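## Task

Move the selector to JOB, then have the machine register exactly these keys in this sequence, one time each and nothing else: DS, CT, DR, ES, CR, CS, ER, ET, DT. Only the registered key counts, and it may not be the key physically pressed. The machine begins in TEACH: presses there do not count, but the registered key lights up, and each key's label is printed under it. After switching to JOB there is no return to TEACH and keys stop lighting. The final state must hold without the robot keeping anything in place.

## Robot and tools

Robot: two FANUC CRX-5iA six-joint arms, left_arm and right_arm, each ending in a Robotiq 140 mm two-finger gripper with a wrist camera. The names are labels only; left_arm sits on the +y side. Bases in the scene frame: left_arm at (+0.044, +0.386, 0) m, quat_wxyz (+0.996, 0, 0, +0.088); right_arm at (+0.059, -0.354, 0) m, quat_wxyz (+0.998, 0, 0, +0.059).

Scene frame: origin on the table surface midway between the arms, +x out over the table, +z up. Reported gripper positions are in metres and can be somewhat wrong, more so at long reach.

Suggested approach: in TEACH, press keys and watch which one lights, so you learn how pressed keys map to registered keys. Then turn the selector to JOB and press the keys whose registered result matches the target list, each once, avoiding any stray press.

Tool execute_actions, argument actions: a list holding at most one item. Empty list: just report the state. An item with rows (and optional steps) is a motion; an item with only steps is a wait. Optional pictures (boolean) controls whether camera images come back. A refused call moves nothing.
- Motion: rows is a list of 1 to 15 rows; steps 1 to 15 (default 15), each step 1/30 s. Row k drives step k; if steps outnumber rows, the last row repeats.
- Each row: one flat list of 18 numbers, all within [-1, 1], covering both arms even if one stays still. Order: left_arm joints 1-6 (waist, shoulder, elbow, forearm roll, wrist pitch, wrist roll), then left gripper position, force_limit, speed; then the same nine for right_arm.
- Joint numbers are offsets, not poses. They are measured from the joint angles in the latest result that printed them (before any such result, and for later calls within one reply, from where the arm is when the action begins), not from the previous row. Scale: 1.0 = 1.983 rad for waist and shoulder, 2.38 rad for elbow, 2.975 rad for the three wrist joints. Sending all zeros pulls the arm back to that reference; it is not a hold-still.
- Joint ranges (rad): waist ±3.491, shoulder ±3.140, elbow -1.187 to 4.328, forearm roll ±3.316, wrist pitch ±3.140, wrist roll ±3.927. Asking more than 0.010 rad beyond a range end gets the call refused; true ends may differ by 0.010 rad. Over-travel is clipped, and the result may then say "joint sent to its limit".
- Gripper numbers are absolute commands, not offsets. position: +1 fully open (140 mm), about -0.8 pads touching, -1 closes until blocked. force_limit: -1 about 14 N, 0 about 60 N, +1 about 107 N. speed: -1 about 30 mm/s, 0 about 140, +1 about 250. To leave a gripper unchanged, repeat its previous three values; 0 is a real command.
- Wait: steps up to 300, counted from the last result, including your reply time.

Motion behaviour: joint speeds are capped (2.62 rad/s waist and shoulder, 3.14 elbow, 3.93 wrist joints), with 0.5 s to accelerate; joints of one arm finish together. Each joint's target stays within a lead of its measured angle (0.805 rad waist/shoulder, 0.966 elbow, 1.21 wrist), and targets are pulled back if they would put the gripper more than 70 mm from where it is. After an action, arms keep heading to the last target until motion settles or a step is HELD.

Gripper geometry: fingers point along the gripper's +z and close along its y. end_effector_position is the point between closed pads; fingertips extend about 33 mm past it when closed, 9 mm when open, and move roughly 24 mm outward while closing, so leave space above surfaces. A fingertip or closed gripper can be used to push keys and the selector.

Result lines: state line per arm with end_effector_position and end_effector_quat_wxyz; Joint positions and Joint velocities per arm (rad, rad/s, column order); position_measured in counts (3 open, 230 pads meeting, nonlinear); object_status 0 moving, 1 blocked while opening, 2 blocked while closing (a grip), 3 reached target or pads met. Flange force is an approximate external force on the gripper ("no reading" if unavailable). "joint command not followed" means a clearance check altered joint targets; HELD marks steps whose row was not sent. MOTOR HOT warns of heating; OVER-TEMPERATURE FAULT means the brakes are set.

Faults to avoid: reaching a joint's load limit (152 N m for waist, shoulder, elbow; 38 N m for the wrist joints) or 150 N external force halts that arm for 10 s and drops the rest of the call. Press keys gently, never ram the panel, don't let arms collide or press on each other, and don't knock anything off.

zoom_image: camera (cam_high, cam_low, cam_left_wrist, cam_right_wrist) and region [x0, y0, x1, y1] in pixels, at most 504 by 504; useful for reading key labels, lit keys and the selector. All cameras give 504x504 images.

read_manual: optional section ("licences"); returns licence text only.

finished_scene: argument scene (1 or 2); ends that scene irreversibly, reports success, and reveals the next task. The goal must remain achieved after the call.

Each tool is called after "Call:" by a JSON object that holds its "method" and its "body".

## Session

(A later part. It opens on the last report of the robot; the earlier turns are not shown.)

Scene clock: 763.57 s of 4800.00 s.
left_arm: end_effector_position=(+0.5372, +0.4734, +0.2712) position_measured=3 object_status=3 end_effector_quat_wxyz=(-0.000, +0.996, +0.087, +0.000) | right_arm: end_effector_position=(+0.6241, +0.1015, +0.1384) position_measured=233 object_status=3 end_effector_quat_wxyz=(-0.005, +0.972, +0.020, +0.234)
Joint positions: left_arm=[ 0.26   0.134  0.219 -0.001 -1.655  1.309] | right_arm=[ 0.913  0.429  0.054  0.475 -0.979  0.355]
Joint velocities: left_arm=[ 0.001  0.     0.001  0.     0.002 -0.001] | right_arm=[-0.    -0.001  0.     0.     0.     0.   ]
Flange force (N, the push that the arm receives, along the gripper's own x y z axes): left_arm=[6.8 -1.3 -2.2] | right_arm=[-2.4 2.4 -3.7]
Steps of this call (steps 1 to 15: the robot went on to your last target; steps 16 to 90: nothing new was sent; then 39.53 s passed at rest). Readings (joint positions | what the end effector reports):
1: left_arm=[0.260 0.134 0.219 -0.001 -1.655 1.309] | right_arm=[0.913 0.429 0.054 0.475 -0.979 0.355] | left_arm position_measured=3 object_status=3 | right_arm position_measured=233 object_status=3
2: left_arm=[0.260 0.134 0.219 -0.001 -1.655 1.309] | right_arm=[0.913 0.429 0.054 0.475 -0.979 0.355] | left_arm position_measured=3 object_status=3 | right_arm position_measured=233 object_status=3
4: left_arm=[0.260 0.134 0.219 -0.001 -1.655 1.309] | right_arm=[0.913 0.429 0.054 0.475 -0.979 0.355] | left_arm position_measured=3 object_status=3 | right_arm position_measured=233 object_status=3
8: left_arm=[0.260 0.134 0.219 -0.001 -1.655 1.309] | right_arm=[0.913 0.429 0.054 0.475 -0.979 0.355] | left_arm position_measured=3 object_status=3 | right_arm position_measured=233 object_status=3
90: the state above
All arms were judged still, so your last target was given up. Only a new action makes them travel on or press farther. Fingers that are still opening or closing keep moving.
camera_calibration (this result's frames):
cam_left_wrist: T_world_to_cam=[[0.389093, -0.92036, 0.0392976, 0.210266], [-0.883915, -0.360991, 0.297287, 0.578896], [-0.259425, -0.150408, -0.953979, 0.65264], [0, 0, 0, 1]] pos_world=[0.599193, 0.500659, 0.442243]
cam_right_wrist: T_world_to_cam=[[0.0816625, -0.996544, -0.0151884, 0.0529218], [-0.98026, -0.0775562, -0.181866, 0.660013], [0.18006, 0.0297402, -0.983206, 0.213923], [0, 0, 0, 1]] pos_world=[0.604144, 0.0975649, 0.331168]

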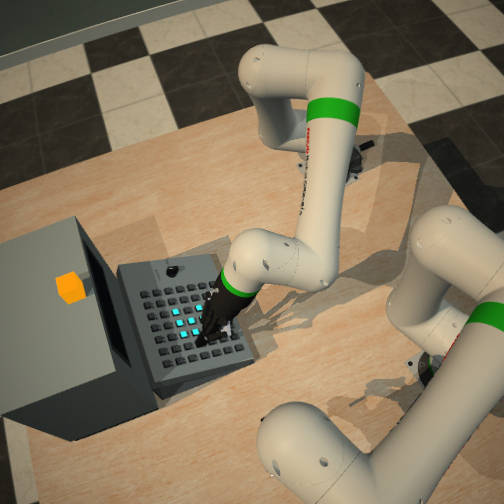

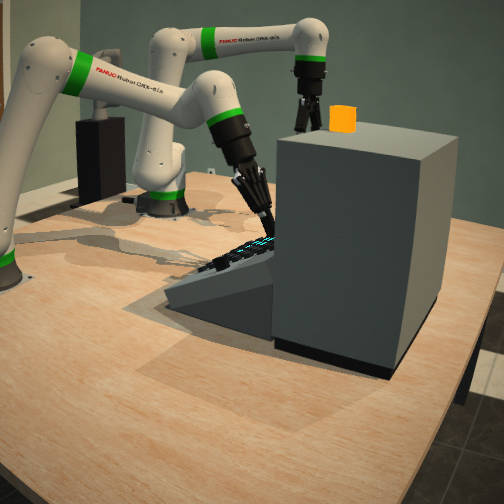

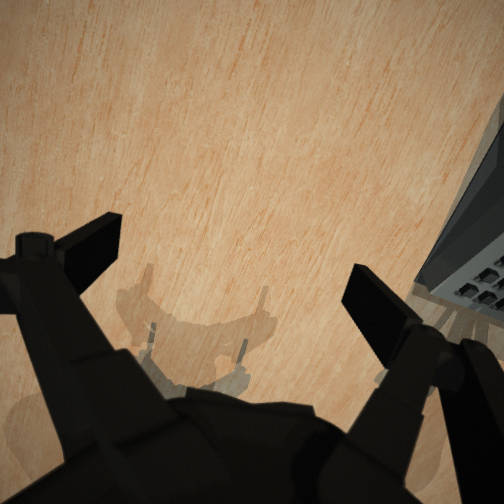

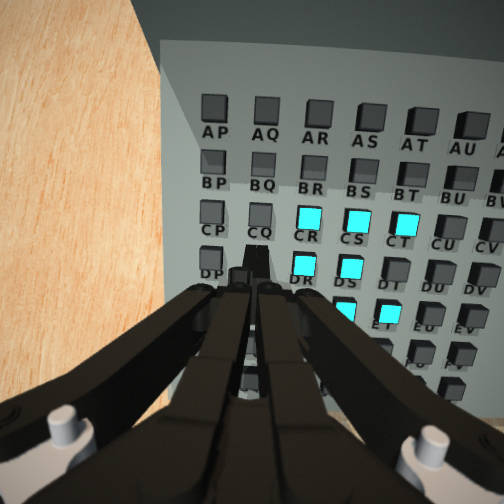

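Call:
{"method": "execute_actions", "body": {"actions": [{"rows": [[0,0,0,0,0,0,1,0,0,0.00274,-0.00536,0.00165,-0.00092,-0.00516,0.00063,-1,0,0],[0,0,0,0,0,0,1,0,0,0.00274,-0.00536,0.00165,-0.00092,-0.00516,0.00063,-1,0,0],[0,0,0,0,0,0,1,0,0,0.00274,-0.00536,0.00165,-0.00092,-0.00516,0.00063,-1,0,0],[0,0,0,0,0,0,1,0,0,0.00274,-0.00536,0.00165,-0.00092,-0.00516,0.00063,-1,0,0],[0,0,0,0,0,0,1,0,0,-0.05262,-0.03999,-0.01792,-0.01182,0.00317,0.04223,-1,0,0]], "steps": 15}], "pictures": false}}

Call:
{"method": "execute_actions", "body": {"actions": [{"steps": 10}]}}

Scene clock: 776.87 s of 4800.00 s.
left_arm: end_effector_position=(+0.5372, +0.4734, +0.2712) position_measured=3 object_status=3 end_effector_quat_wxyz=(-0.000, +0.996, +0.087, +0.000) | right_arm: end_effector_position=(+0.6531, +0.0333, +0.1622) position_measured=233 object_status=3 end_effector_quat_wxyz=(-0.005, +0.972, +0.020, +0.233)
Joint positions: left_arm=[ 0.26   0.134  0.219 -0.001 -1.655  1.309] | right_arm=[ 0.809  0.35   0.012  0.44  -0.969  0.48 ]
Joint velocities: left_arm=[ 0.    -0.    -0.001 -0.     0.002 -0.001] | right_arm=[ 0.001 -0.001 -0.004 -0.003  0.001  0.006]
Flange force (N, the push that the arm receives, along the gripper's own x y z axes): left_arm=[7.2 -0.7 -1.2] | right_arm=[-3.8 -4.1 0.0]
Steps of this call (steps 1 to 90: nothing new was sent; then 9.80 s passed at rest; steps 91 to 105: all 15 steps of this action). Readings (joint positions | what the end effector reports):
91: left_arm=[0.260 0.134 0.219 -0.001 -1.655 1.309] | right_arm=[0.913 0.429 0.054 0.475 -0.979 0.355] | left_arm position_measured=3 object_status=3 | right_arm position_measured=233 object_status=3
92: left_arm=[0.260 0.134 0.219 -0.001 -1.655 1.309] | right_arm=[0.915 0.426 0.055 0.475 -0.983 0.355] | left_arm position_measured=3 object_status=3 | right_arm position_measured=233 object_status=3
94: left_arm=[0.260 0.134 0.219 -0.001 -1.655 1.309] | right_arm=[0.918 0.420 0.058 0.473 -0.992 0.355] | left_arm position_measured=3 object_status=3 | right_arm position_measured=233 object_status=3
98: left_arm=[0.260 0.134 0.219 -0.001 -1.655 1.309] | right_arm=[0.890 0.399 0.045 0.463 -0.987 0.390] | left_arm position_measured=3 object_status=3 | right_arm position_measured=233 object_status=3
105: the state above

Scene clock: 777.20 s of 4800.00 s.
left_arm: end_effector_position=(+0.5372, +0.4734, +0.2712) position_measured=3 object_status=3 end_effector_quat_wxyz=(-0.000, +0.996, +0.087, +0.000) | right_arm: end_effector_position=(+0.6531, +0.0333, +0.1622) position_measured=233 object_status=3 end_effector_quat_wxyz=(-0.005, +0.972, +0.020, +0.233)
Joint positions: left_arm=[ 0.26   0.134  0.219 -0.001 -1.655  1.309] | right_arm=[ 0.809  0.349  0.012  0.44  -0.969  0.48 ]
Joint velocities: left_arm=[-0.    -0.001 -0.    -0.     0.001  0.001] | right_arm=[ 0.001 -0.001 -0.001 -0.     0.     0.001]
Flange force (N, the push that the arm receives, along the gripper's own x y z axes): left_arm=[0.8 -3.4 0.5] | right_arm=[-1.0 -2.0 1.1]
Steps of this call (steps 1 to 10: the robot went on to your last target). Readings (joint positions | what the end effector reports):
1: left_arm=[0.260 0.134 0.219 -0.001 -1.655 1.309] | right_arm=[0.809 0.350 0.012 0.440 -0.969 0.480] | left_arm position_measured=3 object_status=3 | right_arm position_measured=233 object_status=3
2: left_arm=[0.260 0.134 0.219 -0.001 -1.655 1.309] | right_arm=[0.809 0.350 0.012 0.440 -0.969 0.480] | left_arm position_measured=3 object_status=3 | right_arm position_measured=233 object_status=3
4: left_arm=[0.260 0.134 0.219 -0.001 -1.655 1.309] | right_arm=[0.809 0.349 0.012 0.440 -0.969 0.480] | left_arm position_measured=3 object_status=3 | right_arm position_measured=233 object_status=3
8: left_arm=[0.260 0.134 0.219 -0.001 -1.655 1.309] | right_arm=[0.809 0.349 0.012 0.440 -0.969 0.480] | left_arm position_measured=3 object_status=3 | right_arm position_measured=233 object_status=3
10: the state above
camera_calibration (this result's frames):
cam_left_wrist: T_world_to_cam=[[0.389093, -0.92036, 0.0392976, 0.210266], [-0.883915, -0.360991, 0.297287, 0.578896], [-0.259425, -0.150408, -0.953979, 0.65264], [0, 0, 0, 1]] pos_world=[0.599193, 0.500659, 0.442243]
cam_right_wrist: T_world_to_cam=[[0.0810123, -0.996601, -0.0149815, -0.0166712], [-0.980494, -0.0769844, -0.180847, 0.687491], [0.179079, 0.0293401, -0.983397, 0.234833], [0, 0, 0, 1]] pos_world=[0.633378, 0.0294216, 0.355015]

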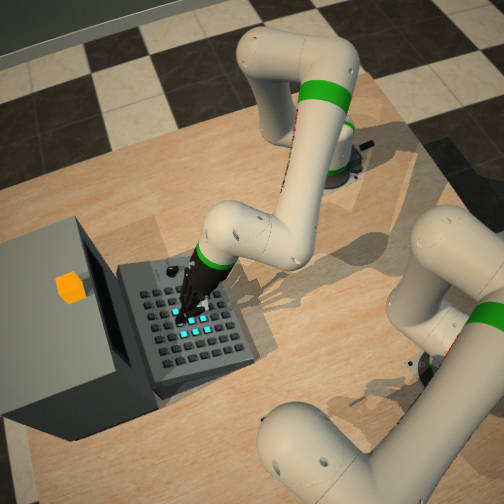

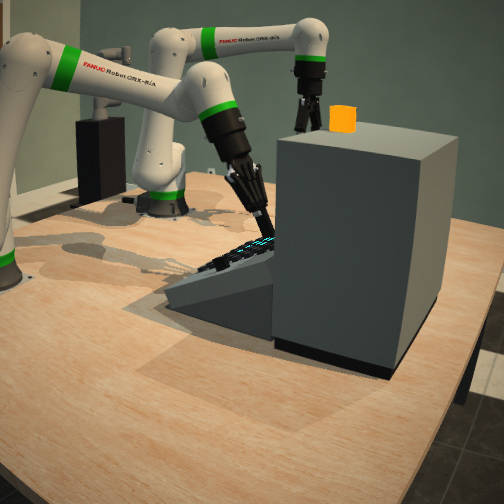

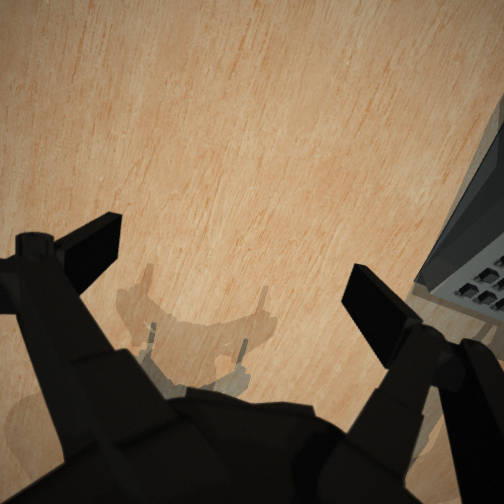

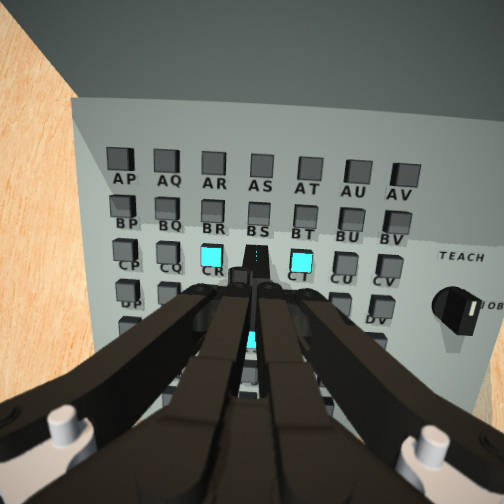

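Call:
{"method": "execute_actions", "body": {"actions": [{"rows": [[0,0,0,0,0,0,1,0,0,-0.00317,0.00608,-0.00192,0.0012,0.00589,-0.00082,-1,0,0]], "steps": 12}]}}

Scene clock: 781.50 s of 4800.00 s.
left_arm: end_effector_position=(+0.5372, +0.4734, +0.2712) position_measured=3 object_status=3 end_effector_quat_wxyz=(-0.000, +0.996, +0.087, +0.000) | right_arm: end_effector_position=(+0.6574, +0.0332, +0.1539) position_measured=233 object_status=3 end_effector_quat_wxyz=(-0.005, +0.972, +0.020, +0.233)
Joint positions: left_arm=[ 0.26   0.134  0.219 -0.001 -1.655  1.309] | right_arm=[ 0.803  0.361  0.007  0.444 -0.952  0.478]
Joint velocities: left_arm=[ 0.001  0.001  0.    -0.    -0.001 -0.002] | right_arm=[-0.001  0.    -0.001  0.    -0.    -0.   ]
Flange force (N, the push that the arm receives, along the gripper's own x y z axes): left_arm=[1.2 -2.5 0.3] | right_arm=[-4.6 2.6 -1.5]
Steps of this call (steps 1 to 15: the robot went on to your last target; steps 16 to 90: nothing new was sent; then 0.90 s passed at rest; steps 91 to 102: all 12 steps of this action). Readings (joint positions | what the end effector reports):
91: left_arm=[0.260 0.134 0.219 -0.001 -1.655 1.309] | right_arm=[0.809 0.349 0.011 0.440 -0.969 0.480] | left_arm position_measured=3 object_status=3 | right_arm position_measured=233 object_status=3
92: left_arm=[0.260 0.134 0.219 -0.001 -1.655 1.309] | right_arm=[0.807 0.352 0.010 0.441 -0.964 0.480] | left_arm position_measured=3 object_status=3 | right_arm position_measured=233 object_status=3
94: left_arm=[0.260 0.134 0.219 -0.001 -1.655 1.309] | right_arm=[0.803 0.360 0.007 0.443 -0.954 0.479] | left_arm position_measured=3 object_status=3 | right_arm position_measured=233 object_status=3
98: left_arm=[0.260 0.134 0.219 -0.001 -1.655 1.309] | right_arm=[0.803 0.361 0.007 0.444 -0.952 0.478] | left_arm position_measured=3 object_status=3 | right_arm position_measured=233 object_status=3
102: the state above
camera_calibration (this result's frames):
cam_left_wrist: T_world_to_cam=[[0.389093, -0.92036, 0.0392976, 0.210266], [-0.883915, -0.360991, 0.297288, 0.578896], [-0.259425, -0.150408, -0.953979, 0.65264], [0, 0, 0, 1]] pos_world=[0.599193, 0.500659, 0.442243]
cam_right_wrist: T_world_to_cam=[[0.0808612, -0.996613, -0.0149395, -0.0171343], [-0.980476, -0.0768387, -0.181002, 0.69013], [0.179241, 0.0292839, -0.983369, 0.225801], [0, 0, 0, 1]] pos_world=[0.637569, 0.02934, 0.346705]

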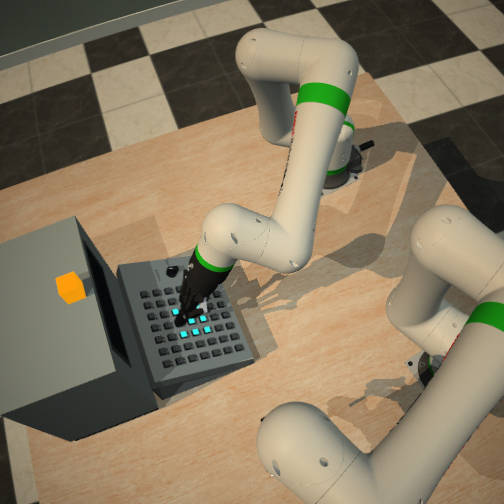

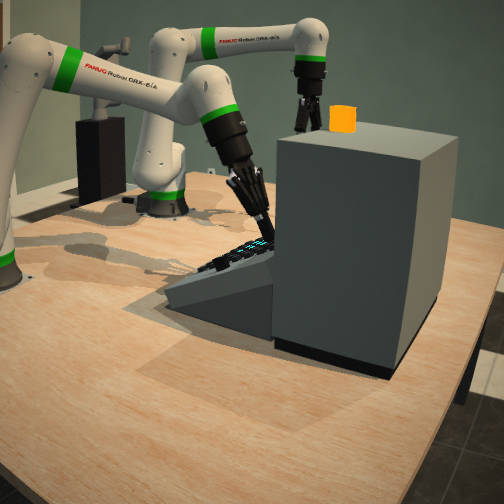

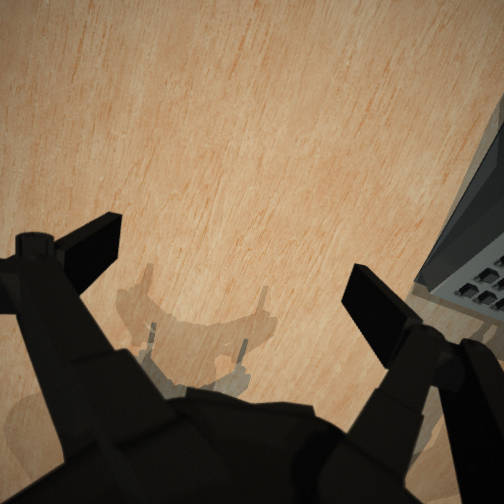

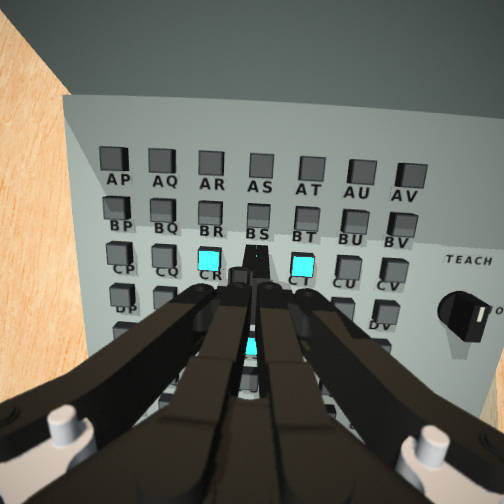

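Call:
{"method": "zoom_image", "body": {"camera": "cam_right_wrist", "region": [404, 240, 504, 360]}}

Call:
{"method": "zoom_image", "body": {"camera": "cam_low", "region": [170, 210, 290, 300]}}

Region (404, 240, 504, 360) of cam_right_wrist's 504x504 image, scaled by 4.200, with more detail than that image has.

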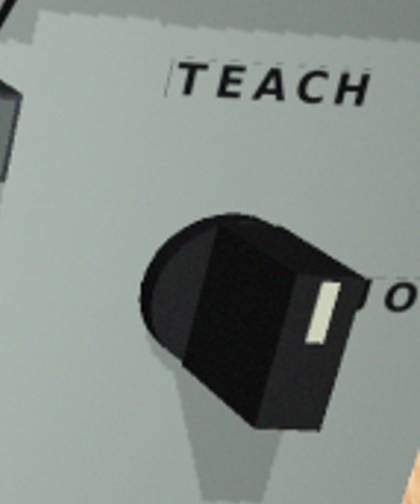

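Region (170, 210, 290, 300) of cam_low's 504x504 image, scaled by 4.200, with more detail than that image has; it fills the top 378 rows of this view, and the rest is white.

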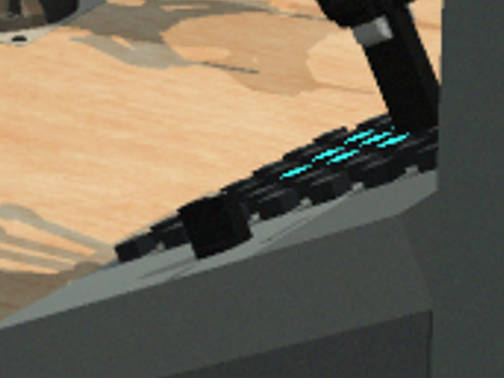

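Call:
{"method": "execute_actions", "body": {"actions": [{"rows": [[0,0,0,0,0,0,1,0,0,0.00682,-0.01308,0.00412,-0.00258,-0.01266,0.00176,-1,0,0],[0,0,0,0,0,0,1,0,0,0.00682,-0.01308,0.00412,-0.00258,-0.01266,0.00176,-1,0,0],[0,0,0,0,0,0,1,0,0,0.00682,-0.01308,0.00412,-0.00258,-0.01266,0.00176,-1,0,0],[0,0,0,0,0,0,1,0,0,0.00682,-0.01308,0.00412,-0.00258,-0.01266,0.00176,-1,0,0],[0,0,0,0,0,0,1,0,0,-0.07675,-0.16107,-0.14109,-0.01368,0.02471,0.0522,-0.36,0,0]], "steps": 15}], "pictures": false}}

Call:
{"method": "execute_actions", "body": {"actions": [{"steps": 15}]}}

Scene clock: 897.00 s of 4800.00 s.
left_arm: end_effector_position=(+0.5372, +0.4734, +0.2712) position_measured=3 object_status=3 end_effector_quat_wxyz=(-0.000, +0.996, +0.087, +0.000) | right_arm: end_effector_position=(+0.6316, -0.0802, +0.1748) position_measured=174 object_status=0 end_effector_quat_wxyz=(-0.006, +0.972, +0.020, +0.233)
Joint positions: left_arm=[ 0.26   0.134  0.219 -0.001 -1.655  1.309] | right_arm=[ 0.702  0.131 -0.22   0.413 -0.913  0.587]
Joint velocities: left_arm=[-0.     0.001  0.    -0.    -0.    -0.   ] | right_arm=[-0.418 -0.711 -0.862 -0.077  0.272  0.368]
Flange force (N, the push that the arm receives, along the gripper's own x y z axes): left_arm=[1.2 -2.7 -0.2] | right_arm=[-1.6 -3.2 -2.0]
Steps of this call (steps 1 to 15: the robot went on to your last target; steps 16 to 90: nothing new was sent; then 112.00 s passed at rest; steps 91 to 105: all 15 steps of this action). Readings (joint positions | what the end effector reports):
91: left_arm=[0.260 0.134 0.219 -0.001 -1.655 1.309] | right_arm=[0.803 0.361 0.007 0.444 -0.952 0.478] | left_arm position_measured=3 object_status=3 | right_arm position_measured=233 object_status=3
92: left_arm=[0.260 0.134 0.219 -0.001 -1.655 1.309] | right_arm=[0.805 0.358 0.008 0.442 -0.957 0.478] | left_arm position_measured=3 object_status=3 | right_arm position_measured=233 object_status=3
94: left_arm=[0.260 0.134 0.219 -0.001 -1.655 1.309] | right_arm=[0.813 0.342 0.015 0.438 -0.980 0.481] | left_arm position_measured=3 object_status=3 | right_arm position_measured=233 object_status=3
98: left_arm=[0.260 0.134 0.219 -0.001 -1.655 1.309] | right_arm=[0.801 0.301 -0.016 0.431 -0.978 0.499] | left_arm position_measured=3 object_status=3 | right_arm position_measured=212 object_status=0
105: the state above

Scene clock: 897.50 s of 4800.00 s.
left_arm: end_effector_position=(+0.5372, +0.4734, +0.2712) position_measured=3 object_status=3 end_effector_quat_wxyz=(-0.000, +0.996, +0.087, +0.000) | right_arm: end_effector_position=(+0.6173, -0.1302, +0.1687) position_measured=174 object_status=3 end_effector_quat_wxyz=(-0.005, +0.972, +0.020, +0.233)
Joint positions: left_arm=[ 0.26   0.134  0.219 -0.001 -1.655  1.309] | right_arm=[ 0.65   0.042 -0.329  0.403 -0.878  0.633]
Joint velocities: left_arm=[-0.     0.     0.     0.    -0.001 -0.001] | right_arm=[ 0.001 -0.     0.    -0.    -0.    -0.001]
Flange force (N, the push that the arm receives, along the gripper's own x y z axes): left_arm=[4.3 -0.6 -0.6] | right_arm=[0.6 -2.2 0.4]
Steps of this call (steps 1 to 15: the robot went on to your last target). Readings (joint positions | what the end effector reports):
1: left_arm=[0.260 0.134 0.219 -0.001 -1.655 1.309] | right_arm=[0.688 0.107 -0.249 0.410 -0.903 0.599] | left_arm position_measured=3 object_status=3 | right_arm position_measured=174 object_status=0
2: left_arm=[0.260 0.134 0.219 -0.001 -1.655 1.309] | right_arm=[0.676 0.086 -0.275 0.408 -0.895 0.610] | left_arm position_measured=3 object_status=3 | right_arm position_measured=174 object_status=0
4: left_arm=[0.260 0.134 0.219 -0.001 -1.655 1.309] | right_arm=[0.658 0.055 -0.313 0.404 -0.883 0.627] | left_arm position_measured=3 object_status=3 | right_arm position_measured=174 object_status=3
8: left_arm=[0.260 0.134 0.219 -0.001 -1.655 1.309] | right_arm=[0.651 0.042 -0.328 0.403 -0.878 0.633] | left_arm position_measured=3 object_status=3 | right_arm position_measured=174 object_status=3
15: the state above
camera_calibration (this result's frames):
cam_left_wrist: T_world_to_cam=[[0.389093, -0.92036, 0.0392976, 0.210266], [-0.883915, -0.360991, 0.297287, 0.578896], [-0.259425, -0.150408, -0.953979, 0.65264], [0, 0, 0, 1]] pos_world=[0.599193, 0.500659, 0.442243]
cam_right_wrist: T_world_to_cam=[[0.0809596, -0.996606, -0.0148753, -0.176577], [-0.980451, -0.0769442, -0.181096, 0.640981], [0.179337, 0.029246, -0.983353, 0.252194], [0, 0, 0, 1]] pos_world=[0.597518, -0.134034, 0.361449]

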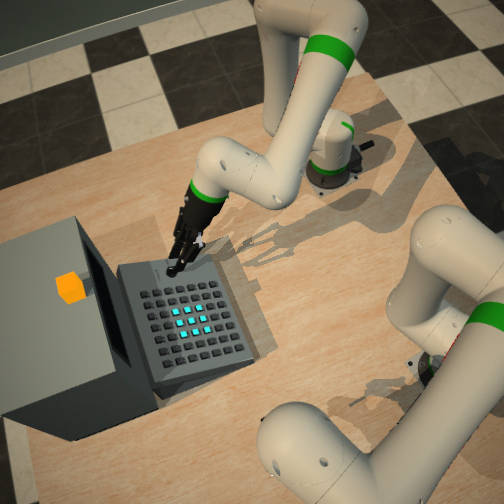

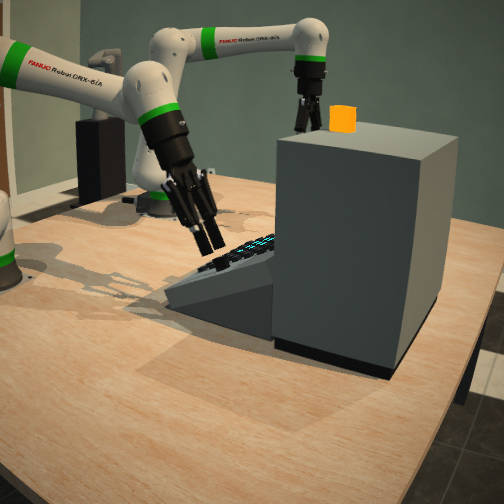

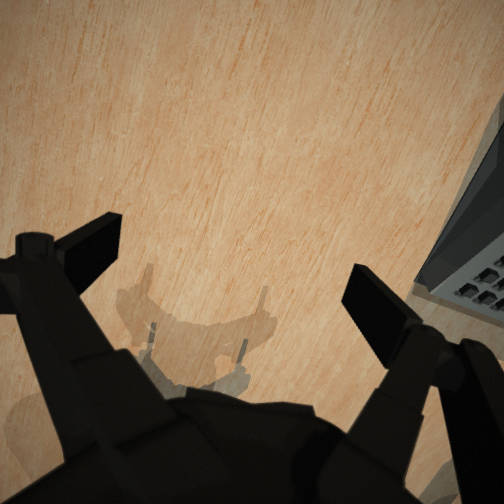

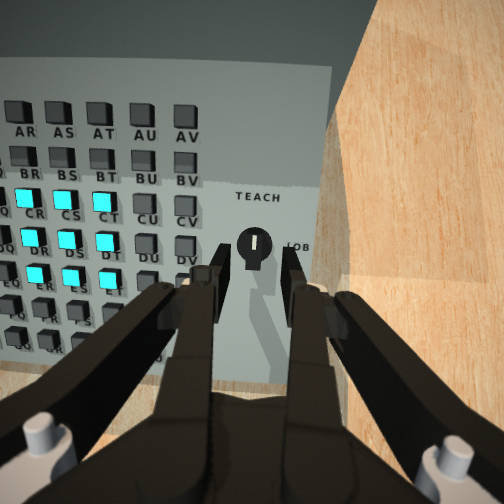

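All nine keys are lit (CS→DT confirmed). Now aligning with the knob.

Call:
{"method": "zoom_image", "body": {"camera": "cam_right_wrist", "region": [206, 190, 316, 300]}}

Region (206, 190, 316, 300) of cam_right_wrist's 504x504 image, scaled by 4.582, with more detail than that image has.

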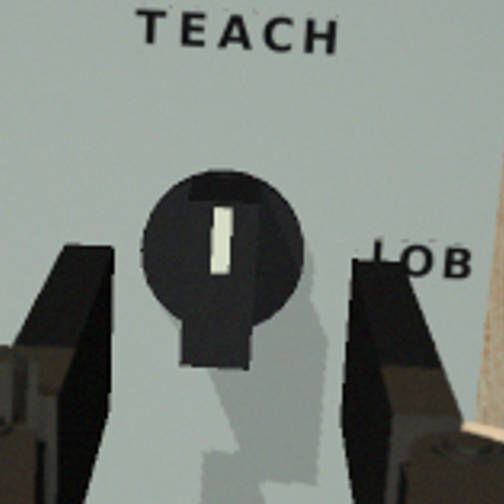

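Call:
{"method": "zoom_image", "body": {"camera": "cam_right_wrist", "region": [120, 180, 280, 280]}}

Region (120, 180, 280, 280) of cam_right_wrist's 504x504 image, scaled by 3.150, with more detail than that image has; it fills the top 315 rows of this view, and the rest is white.

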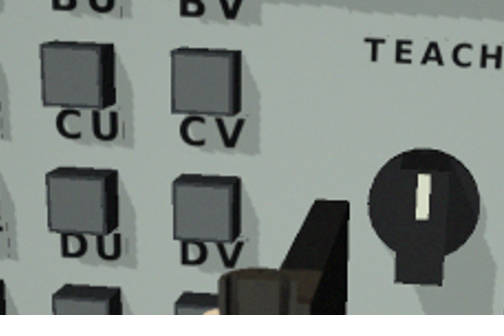

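Call:
{"method": "execute_actions", "body": {"actions": [{"rows": [[0,0,0,0,0,0,1,0,0,-0.01056,0.02584,0.00029,0.00307,0.0182,-0.00082,-0.36,0,0]], "steps": 15}]}}

Scene clock: 1018.00 s of 4800.00 s.
left_arm: end_effector_position=(+0.5372, +0.4734, +0.2712) position_measured=3 object_status=3 end_effector_quat_wxyz=(-0.000, +0.996, +0.087, +0.000) | right_arm: end_effector_position=(+0.6326, -0.1276, +0.1471) position_measured=174 object_status=3 end_effector_quat_wxyz=(-0.005, +0.972, +0.020, +0.233)
Joint positions: left_arm=[ 0.26   0.134  0.219 -0.001 -1.655  1.309] | right_arm=[ 0.629  0.093 -0.328  0.412 -0.824  0.631]
Joint velocities: left_arm=[-0.001  0.001 -0.001  0.     0.001 -0.   ] | right_arm=[ 0.001  0.002 -0.    -0.    -0.     0.001]
Flange force (N, the push that the arm receives, along the gripper's own x y z axes): left_arm=[0.3 -3.1 2.5] | right_arm=[-0.8 -1.4 -0.1]
Steps of this call (steps 1 to 15: the robot went on to your last target; steps 16 to 90: nothing new was sent; then 117.00 s passed at rest; steps 91 to 105: all 15 steps of this action). Readings (joint positions | what the end effector reports):
91: left_arm=[0.260 0.134 0.219 -0.001 -1.655 1.309] | right_arm=[0.650 0.042 -0.329 0.403 -0.878 0.633] | left_arm position_measured=3 object_status=3 | right_arm position_measured=174 object_status=3
92: left_arm=[0.260 0.134 0.219 -0.001 -1.655 1.309] | right_arm=[0.649 0.045 -0.329 0.404 -0.874 0.633] | left_arm position_measured=3 object_status=3 | right_arm position_measured=174 object_status=3
94: left_arm=[0.260 0.134 0.219 -0.001 -1.655 1.309] | right_arm=[0.639 0.069 -0.329 0.408 -0.849 0.633] | left_arm position_measured=3 object_status=3 | right_arm position_measured=174 object_status=3
98: left_arm=[0.260 0.134 0.219 -0.001 -1.655 1.309] | right_arm=[0.630 0.093 -0.328 0.412 -0.824 0.631] | left_arm position_measured=3 object_status=3 | right_arm position_measured=174 object_status=3
105: the state above
camera_calibration (this result's frames):
cam_left_wrist: T_world_to_cam=[[0.389093, -0.92036, 0.0392975, 0.210266], [-0.883915, -0.360991, 0.297287, 0.578896], [-0.259425, -0.150408, -0.953979, 0.65264], [0, 0, 0, 1]] pos_world=[0.599193, 0.500659, 0.442243]
cam_right_wrist: T_world_to_cam=[[0.0812, -0.99658, -0.0153329, -0.175592], [-0.980525, -0.077113, -0.180621, 0.652204], [0.178821, 0.0297007, -0.983433, 0.228603], [0, 0, 0, 1]] pos_world=[0.612882, -0.131488, 0.339925]

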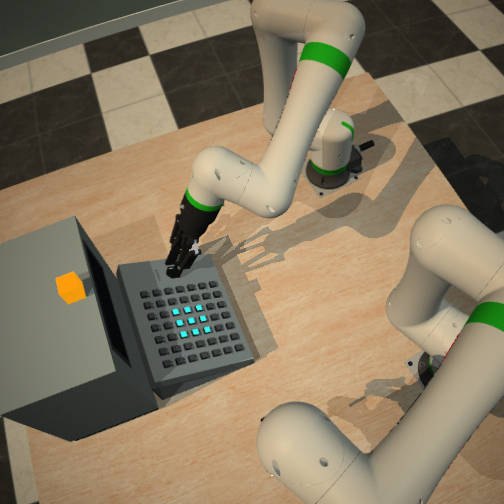

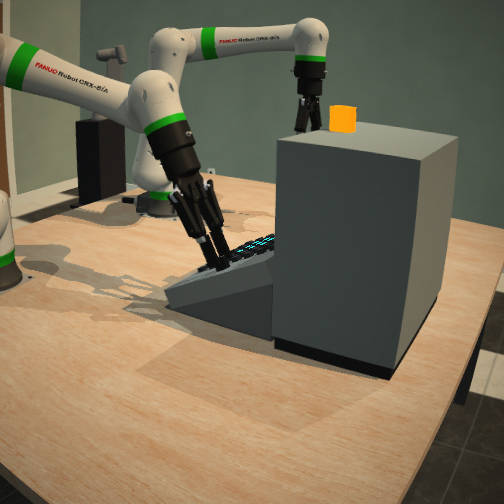

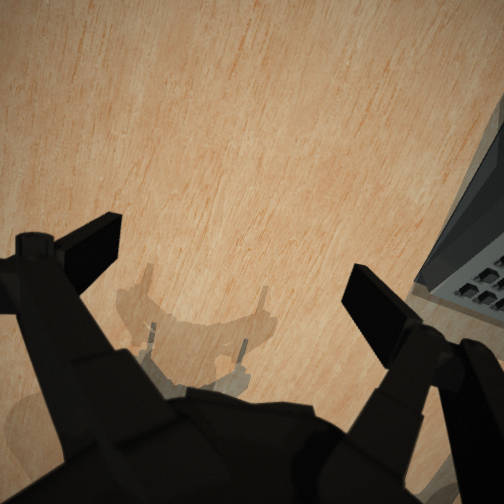

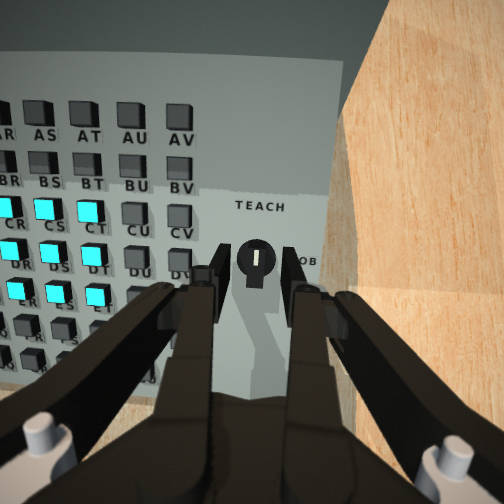

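Call:
{"method": "zoom_image", "body": {"camera": "cam_right_wrist", "region": [206, 210, 316, 320]}}

Region (206, 210, 316, 320) of cam_right_wrist's 504x504 image, scaled by 4.582, with more detail than that image has.

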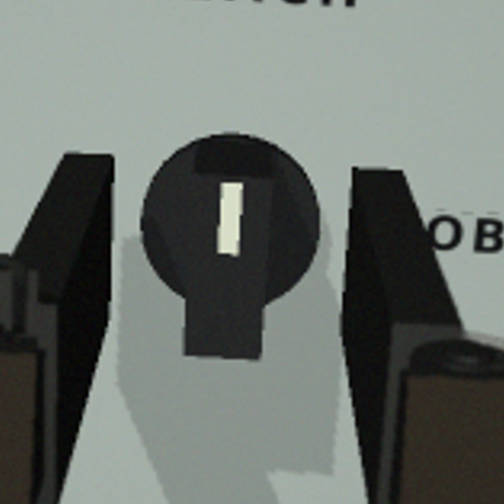

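Call:
{"method": "execute_actions", "body": {"actions": [{"rows": [[0,0,0,0,0,0,1,0,0,0,0,0,0,0,0,-0.62,-0.5,0],[0,0,0,0,0,0,1,0,0,0,0,0,0,0,0,-0.62,-0.5,0],[0,0,0,0,0,0,1,0,0,0,0,0,0,0,0,-0.62,-0.5,0],[0,0,0,0,0,0,1,0,0,0,0,0,0,0,0,-0.62,-0.5,0],[0,0,0,0,0,0,1,0,0,0,0,0,0,0,-0.01,-0.62,-0.5,0],[0,0,0,0,0,0,1,0,0,0,0,0,0,0,-0.025,-0.62,-0.5,0],[0,0,0,0,0,0,1,0,0,0,0,0,0,0,-0.04,-0.62,-0.5,0],[0,0,0,0,0,0,1,0,0,0,0,0,0,0,-0.06,-0.62,-0.5,0],[0,0,0,0,0,0,1,0,0,0,0,0,0,0,-0.085,-0.62,-0.5,0],[0,0,0,0,0,0,1,0,0,0,0,0,0,0,-0.11,-0.62,-0.5,0],[0,0,0,0,0,0,1,0,0,0,0,0,0,0,-0.135,-0.62,-0.5,0],[0,0,0,0,0,0,1,0,0,0,0,0,0,0,-0.16,-0.62,-0.5,0],[0,0,0,0,0,0,1,0,0,0,0,0,0,0,-0.185,-0.62,-0.5,0],[0,0,0,0,0,0,1,0,0,0,0,0,0,0,-0.21,-0.62,-0.5,0],[0,0,0,0,0,0,1,0,0,0,0,0,0,0,-0.23,-0.62,-0.5,0]], "steps": 15}], "pictures": false}}

Call:
{"method": "execute_actions", "body": {"actions": [{"steps": 8}]}}

Scene clock: 1049.40 s of 4800.00 s.
left_arm: end_effector_position=(+0.5372, +0.4734, +0.2712) position_measured=3 object_status=3 end_effector_quat_wxyz=(-0.000, +0.996, +0.087, +0.000) | right_arm: end_effector_position=(+0.6326, -0.1276, +0.1471) position_measured=208 object_status=3 end_effector_quat_wxyz=(-0.048, +0.960, -0.158, +0.228)
Joint positions: left_arm=[ 0.26   0.134  0.219 -0.001 -1.655  1.309] | right_arm=[ 0.629  0.093 -0.328  0.412 -0.824  0.264]
Joint velocities: left_arm=[ 0.001  0.    -0.     0.    -0.001  0.   ] | right_arm=[ 0.     0.001 -0.001  0.    -0.001 -1.723]
Flange force (N, the push that the arm receives, along the gripper's own x y z axes): left_arm=[6.1 -1.3 -4.1] | right_arm=[-2.7 1.4 -1.8]
Steps of this call (steps 1 to 15: the robot went on to your last target; steps 16 to 90: nothing new was sent; then 27.90 s passed at rest; steps 91 to 105: all 15 steps of this action). Readings (joint positions | what the end effector reports):
91: left_arm=[0.260 0.134 0.219 -0.001 -1.655 1.309] | right_arm=[0.629 0.093 -0.328 0.412 -0.824 0.631] | left_arm position_measured=3 object_status=3 | right_arm position_measured=174 object_status=0
92: left_arm=[0.260 0.134 0.219 -0.001 -1.655 1.309] | right_arm=[0.629 0.093 -0.328 0.412 -0.824 0.631] | left_arm position_measured=3 object_status=3 | right_arm position_measured=179 object_status=0
94: left_arm=[0.260 0.134 0.219 -0.001 -1.655 1.309] | right_arm=[0.629 0.093 -0.328 0.412 -0.824 0.631] | left_arm position_measured=3 object_status=3 | right_arm position_measured=194 object_status=0
98: left_arm=[0.260 0.134 0.219 -0.001 -1.655 1.309] | right_arm=[0.629 0.093 -0.328 0.412 -0.824 0.586] | left_arm position_measured=3 object_status=3 | right_arm position_measured=208 object_status=0
105: the state above

Scene clock: 1049.67 s of 4800.00 s.
left_arm: end_effector_position=(+0.5372, +0.4734, +0.2712) position_measured=3 object_status=3 end_effector_quat_wxyz=(-0.000, +0.996, +0.087, +0.000) | right_arm: end_effector_position=(+0.6326, -0.1276, +0.1471) position_measured=208 object_status=3 end_effector_quat_wxyz=(-0.082, +0.923, -0.305, +0.218)
Joint positions: left_arm=[ 0.26   0.134  0.219 -0.001 -1.655  1.309] | right_arm=[ 0.629  0.093 -0.328  0.412 -0.824 -0.048]
Joint velocities: left_arm=[ 0.    -0.001  0.    -0.    -0.002 -0.001] | right_arm=[ 0.002  0.001 -0.     0.     0.    -0.238]
Flange force (N, the push that the arm receives, along the gripper's own x y z axes): left_arm=[-0.2 0.9 0.3] | right_arm=[-0.9 2.0 -0.5]
Steps of this call (steps 1 to 8: the robot went on to your last target). Readings (joint positions | what the end effector reports):
1: left_arm=[0.260 0.134 0.219 -0.001 -1.655 1.309] | right_arm=[0.629 0.093 -0.328 0.412 -0.824 0.205] | left_arm position_measured=3 object_status=3 | right_arm position_measured=208 object_status=3
2: left_arm=[0.260 0.134 0.219 -0.001 -1.655 1.309] | right_arm=[0.629 0.093 -0.328 0.412 -0.824 0.148] | left_arm position_measured=3 object_status=3 | right_arm position_measured=208 object_status=3
4: left_arm=[0.260 0.134 0.219 -0.001 -1.655 1.309] | right_arm=[0.629 0.093 -0.328 0.412 -0.824 0.051] | left_arm position_measured=3 object_status=3 | right_arm position_measured=208 object_status=3
8: the state above
camera_calibration (this result's frames):
cam_left_wrist: T_world_to_cam=[[0.389093, -0.92036, 0.0392977, 0.210266], [-0.883915, -0.360991, 0.297287, 0.578896], [-0.259425, -0.150408, -0.953979, 0.65264], [0, 0, 0, 1]] pos_world=[0.599193, 0.500659, 0.442243]
cam_right_wrist: T_world_to_cam=[[-0.491771, -0.81648, -0.302527, 0.252075], [-0.836949, 0.539078, -0.0944017, 0.627291], [0.240163, 0.206776, -0.948454, 0.207216], [0, 0, 0, 1]] pos_world=[0.599208, -0.175192, 0.332012]

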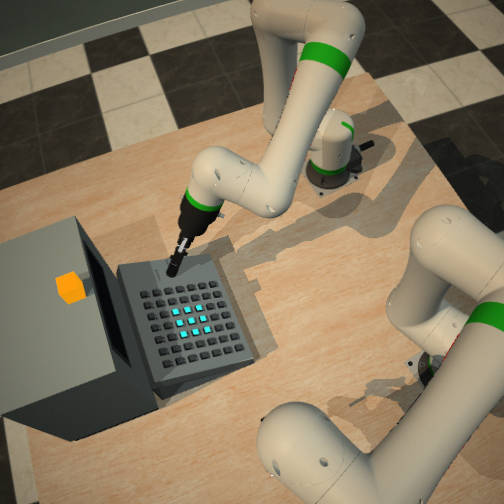

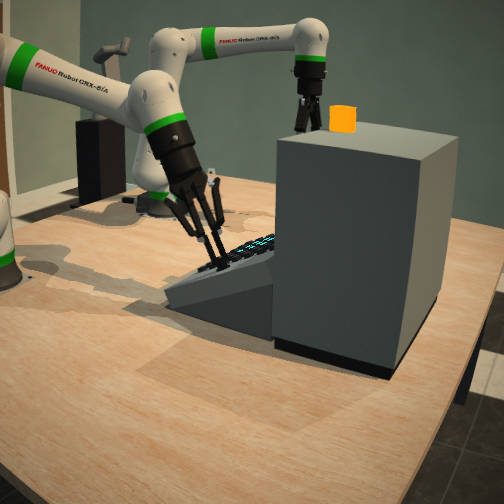

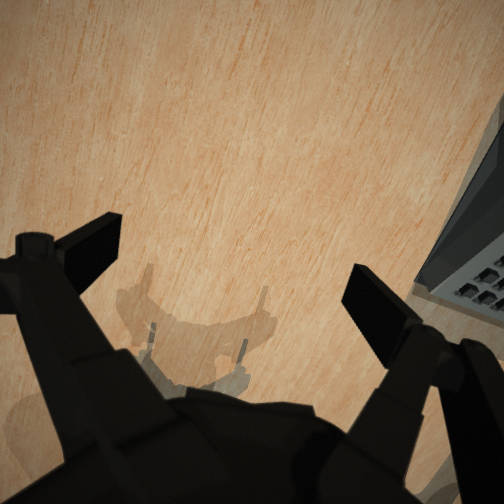

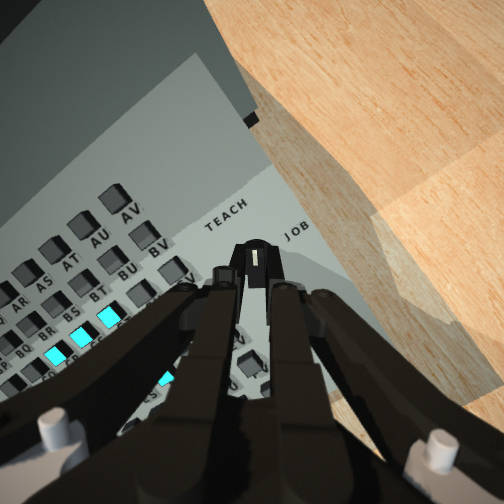

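Call:
{"method": "execute_actions", "body": {"actions": [{"rows": [[0,0,0,0,0,0,1,0,0,0,0,0,0,0,-0.32,-0.62,-0.5,0]], "steps": 15}], "pictures": false}}

Call:
{"method": "execute_actions", "body": {"actions": [{"steps": 12}]}}

Scene clock: 1056.80 s of 4800.00 s.
left_arm: end_effector_position=(+0.5372, +0.4734, +0.2712) position_measured=3 object_status=3 end_effector_quat_wxyz=(-0.000, +0.996, +0.087, +0.000) | right_arm: end_effector_position=(+0.6326, -0.1276, +0.1471) position_measured=208 object_status=3 end_effector_quat_wxyz=(-0.157, +0.745, -0.624, +0.172)
Joint positions: left_arm=[ 0.26   0.134  0.219 -0.001 -1.655  1.309] | right_arm=[ 0.629  0.093 -0.328  0.412 -0.824 -0.804]
Joint velocities: left_arm=[ 0.     0.001  0.001  0.    -0.002  0.   ] | right_arm=[ 0.     0.     0.001 -0.    -0.    -1.714]
Flange force (N, the push that the arm receives, along the gripper's own x y z axes): left_arm=[3.1 -0.6 -1.4] | right_arm=[-4.8 8.3 -3.8]
Steps of this call (steps 1 to 30: the robot went on to your last target; steps 31 to 90: nothing new was sent; then 3.63 s passed at rest; steps 91 to 105: all 15 steps of this action). Readings (joint positions | what the end effector reports):
91: left_arm=[0.260 0.134 0.219 -0.001 -1.655 1.309] | right_arm=[0.629 0.093 -0.328 0.412 -0.824 -0.054] | left_arm position_measured=3 object_status=3 | right_arm position_measured=208 object_status=3
92: left_arm=[0.260 0.134 0.219 -0.001 -1.655 1.309] | right_arm=[0.629 0.093 -0.328 0.412 -0.824 -0.060] | left_arm position_measured=3 object_status=3 | right_arm position_measured=208 object_status=3
94: left_arm=[0.260 0.134 0.219 -0.001 -1.655 1.309] | right_arm=[0.629 0.093 -0.328 0.412 -0.824 -0.098] | left_arm position_measured=3 object_status=3 | right_arm position_measured=208 object_status=3
98: left_arm=[0.260 0.134 0.219 -0.001 -1.655 1.309] | right_arm=[0.629 0.093 -0.328 0.412 -0.824 -0.278] | left_arm position_measured=3 object_status=3 | right_arm position_measured=208 object_status=3
105: the state above

Scene clock: 1057.20 s of 4800.00 s.
left_arm: end_effector_position=(+0.5372, +0.4734, +0.2712) position_measured=3 object_status=3 end_effector_quat_wxyz=(-0.000, +0.996, +0.087, +0.000) | right_arm: end_effector_position=(+0.6326, -0.1276, +0.1471) position_measured=208 object_status=3 end_effector_quat_wxyz=(+0.173, -0.681, +0.694, -0.156)
Joint positions: left_arm=[ 0.26   0.134  0.219 -0.001 -1.655  1.309] | right_arm=[ 0.629  0.093 -0.328  0.412 -0.824 -1.   ]
Joint velocities: left_arm=[ 0.001 -0.001 -0.001 -0.    -0.     0.001] | right_arm=[-0.001  0.001 -0.    -0.     0.     0.   ]
Flange force (N, the push that the arm receives, along the gripper's own x y z axes): left_arm=[2.3 -1.4 -0.7] | right_arm=[-2.7 0.3 -2.3]
Steps of this call (steps 1 to 12: the robot went on to your last target). Readings (joint positions | what the end effector reports):
1: left_arm=[0.260 0.134 0.219 -0.001 -1.655 1.309] | right_arm=[0.629 0.093 -0.328 0.412 -0.824 -0.858] | left_arm position_measured=3 object_status=3 | right_arm position_measured=208 object_status=3
2: left_arm=[0.260 0.134 0.219 -0.001 -1.655 1.309] | right_arm=[0.629 0.093 -0.328 0.412 -0.824 -0.903] | left_arm position_measured=3 object_status=3 | right_arm position_measured=208 object_status=3
4: left_arm=[0.260 0.134 0.219 -0.001 -1.655 1.309] | right_arm=[0.629 0.093 -0.328 0.412 -0.824 -0.968] | left_arm position_measured=3 object_status=3 | right_arm position_measured=208 object_status=3
8: left_arm=[0.260 0.134 0.219 -0.001 -1.655 1.309] | right_arm=[0.629 0.093 -0.328 0.412 -0.824 -1.000] | left_arm position_measured=3 object_status=3 | right_arm position_measured=208 object_status=3
12: the state above
camera_calibration (this result's frames):
cam_left_wrist: T_world_to_cam=[[0.389093, -0.92036, 0.0392976, 0.210266], [-0.883915, -0.360991, 0.297287, 0.578896], [-0.259425, -0.150408, -0.953979, 0.65264], [0, 0, 0, 1]] pos_world=[0.599193, 0.500659, 0.442243]
cam_right_wrist: T_world_to_cam=[[-0.876844, -0.0047604, -0.480751, 0.625439], [-0.149717, 0.952933, 0.263634, 0.192677], [0.456869, 0.303143, -0.836287, 0.0659435], [0, 0, 0, 1]] pos_world=[0.547132, -0.200621, 0.305032]

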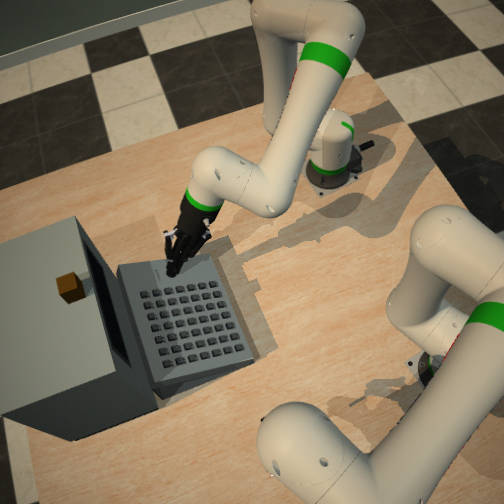

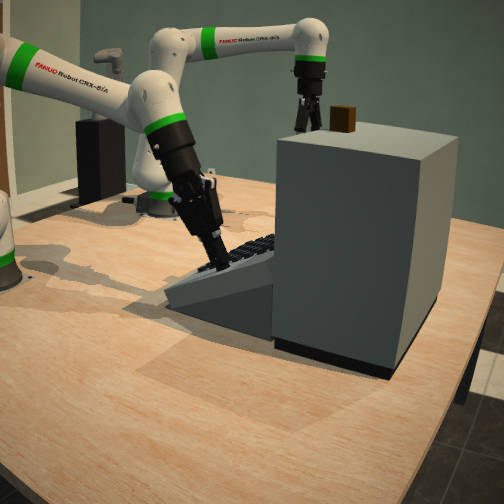

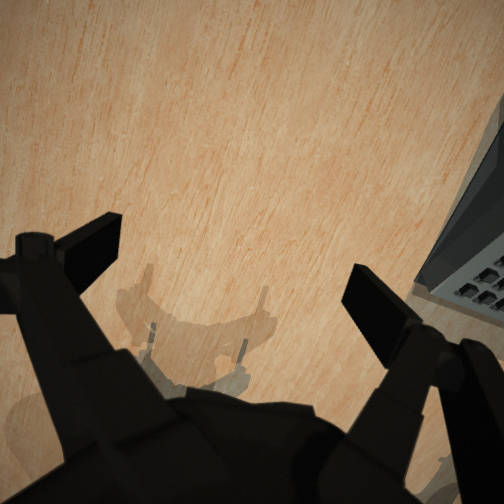

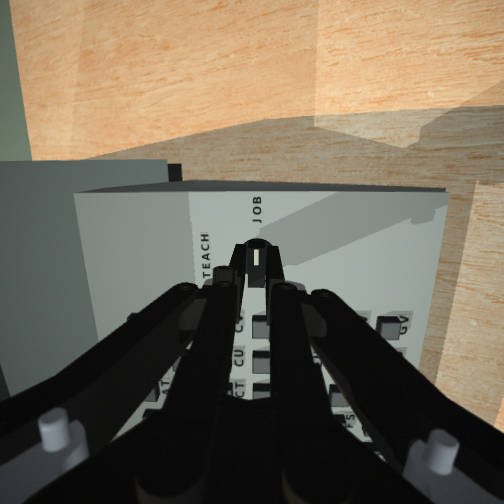

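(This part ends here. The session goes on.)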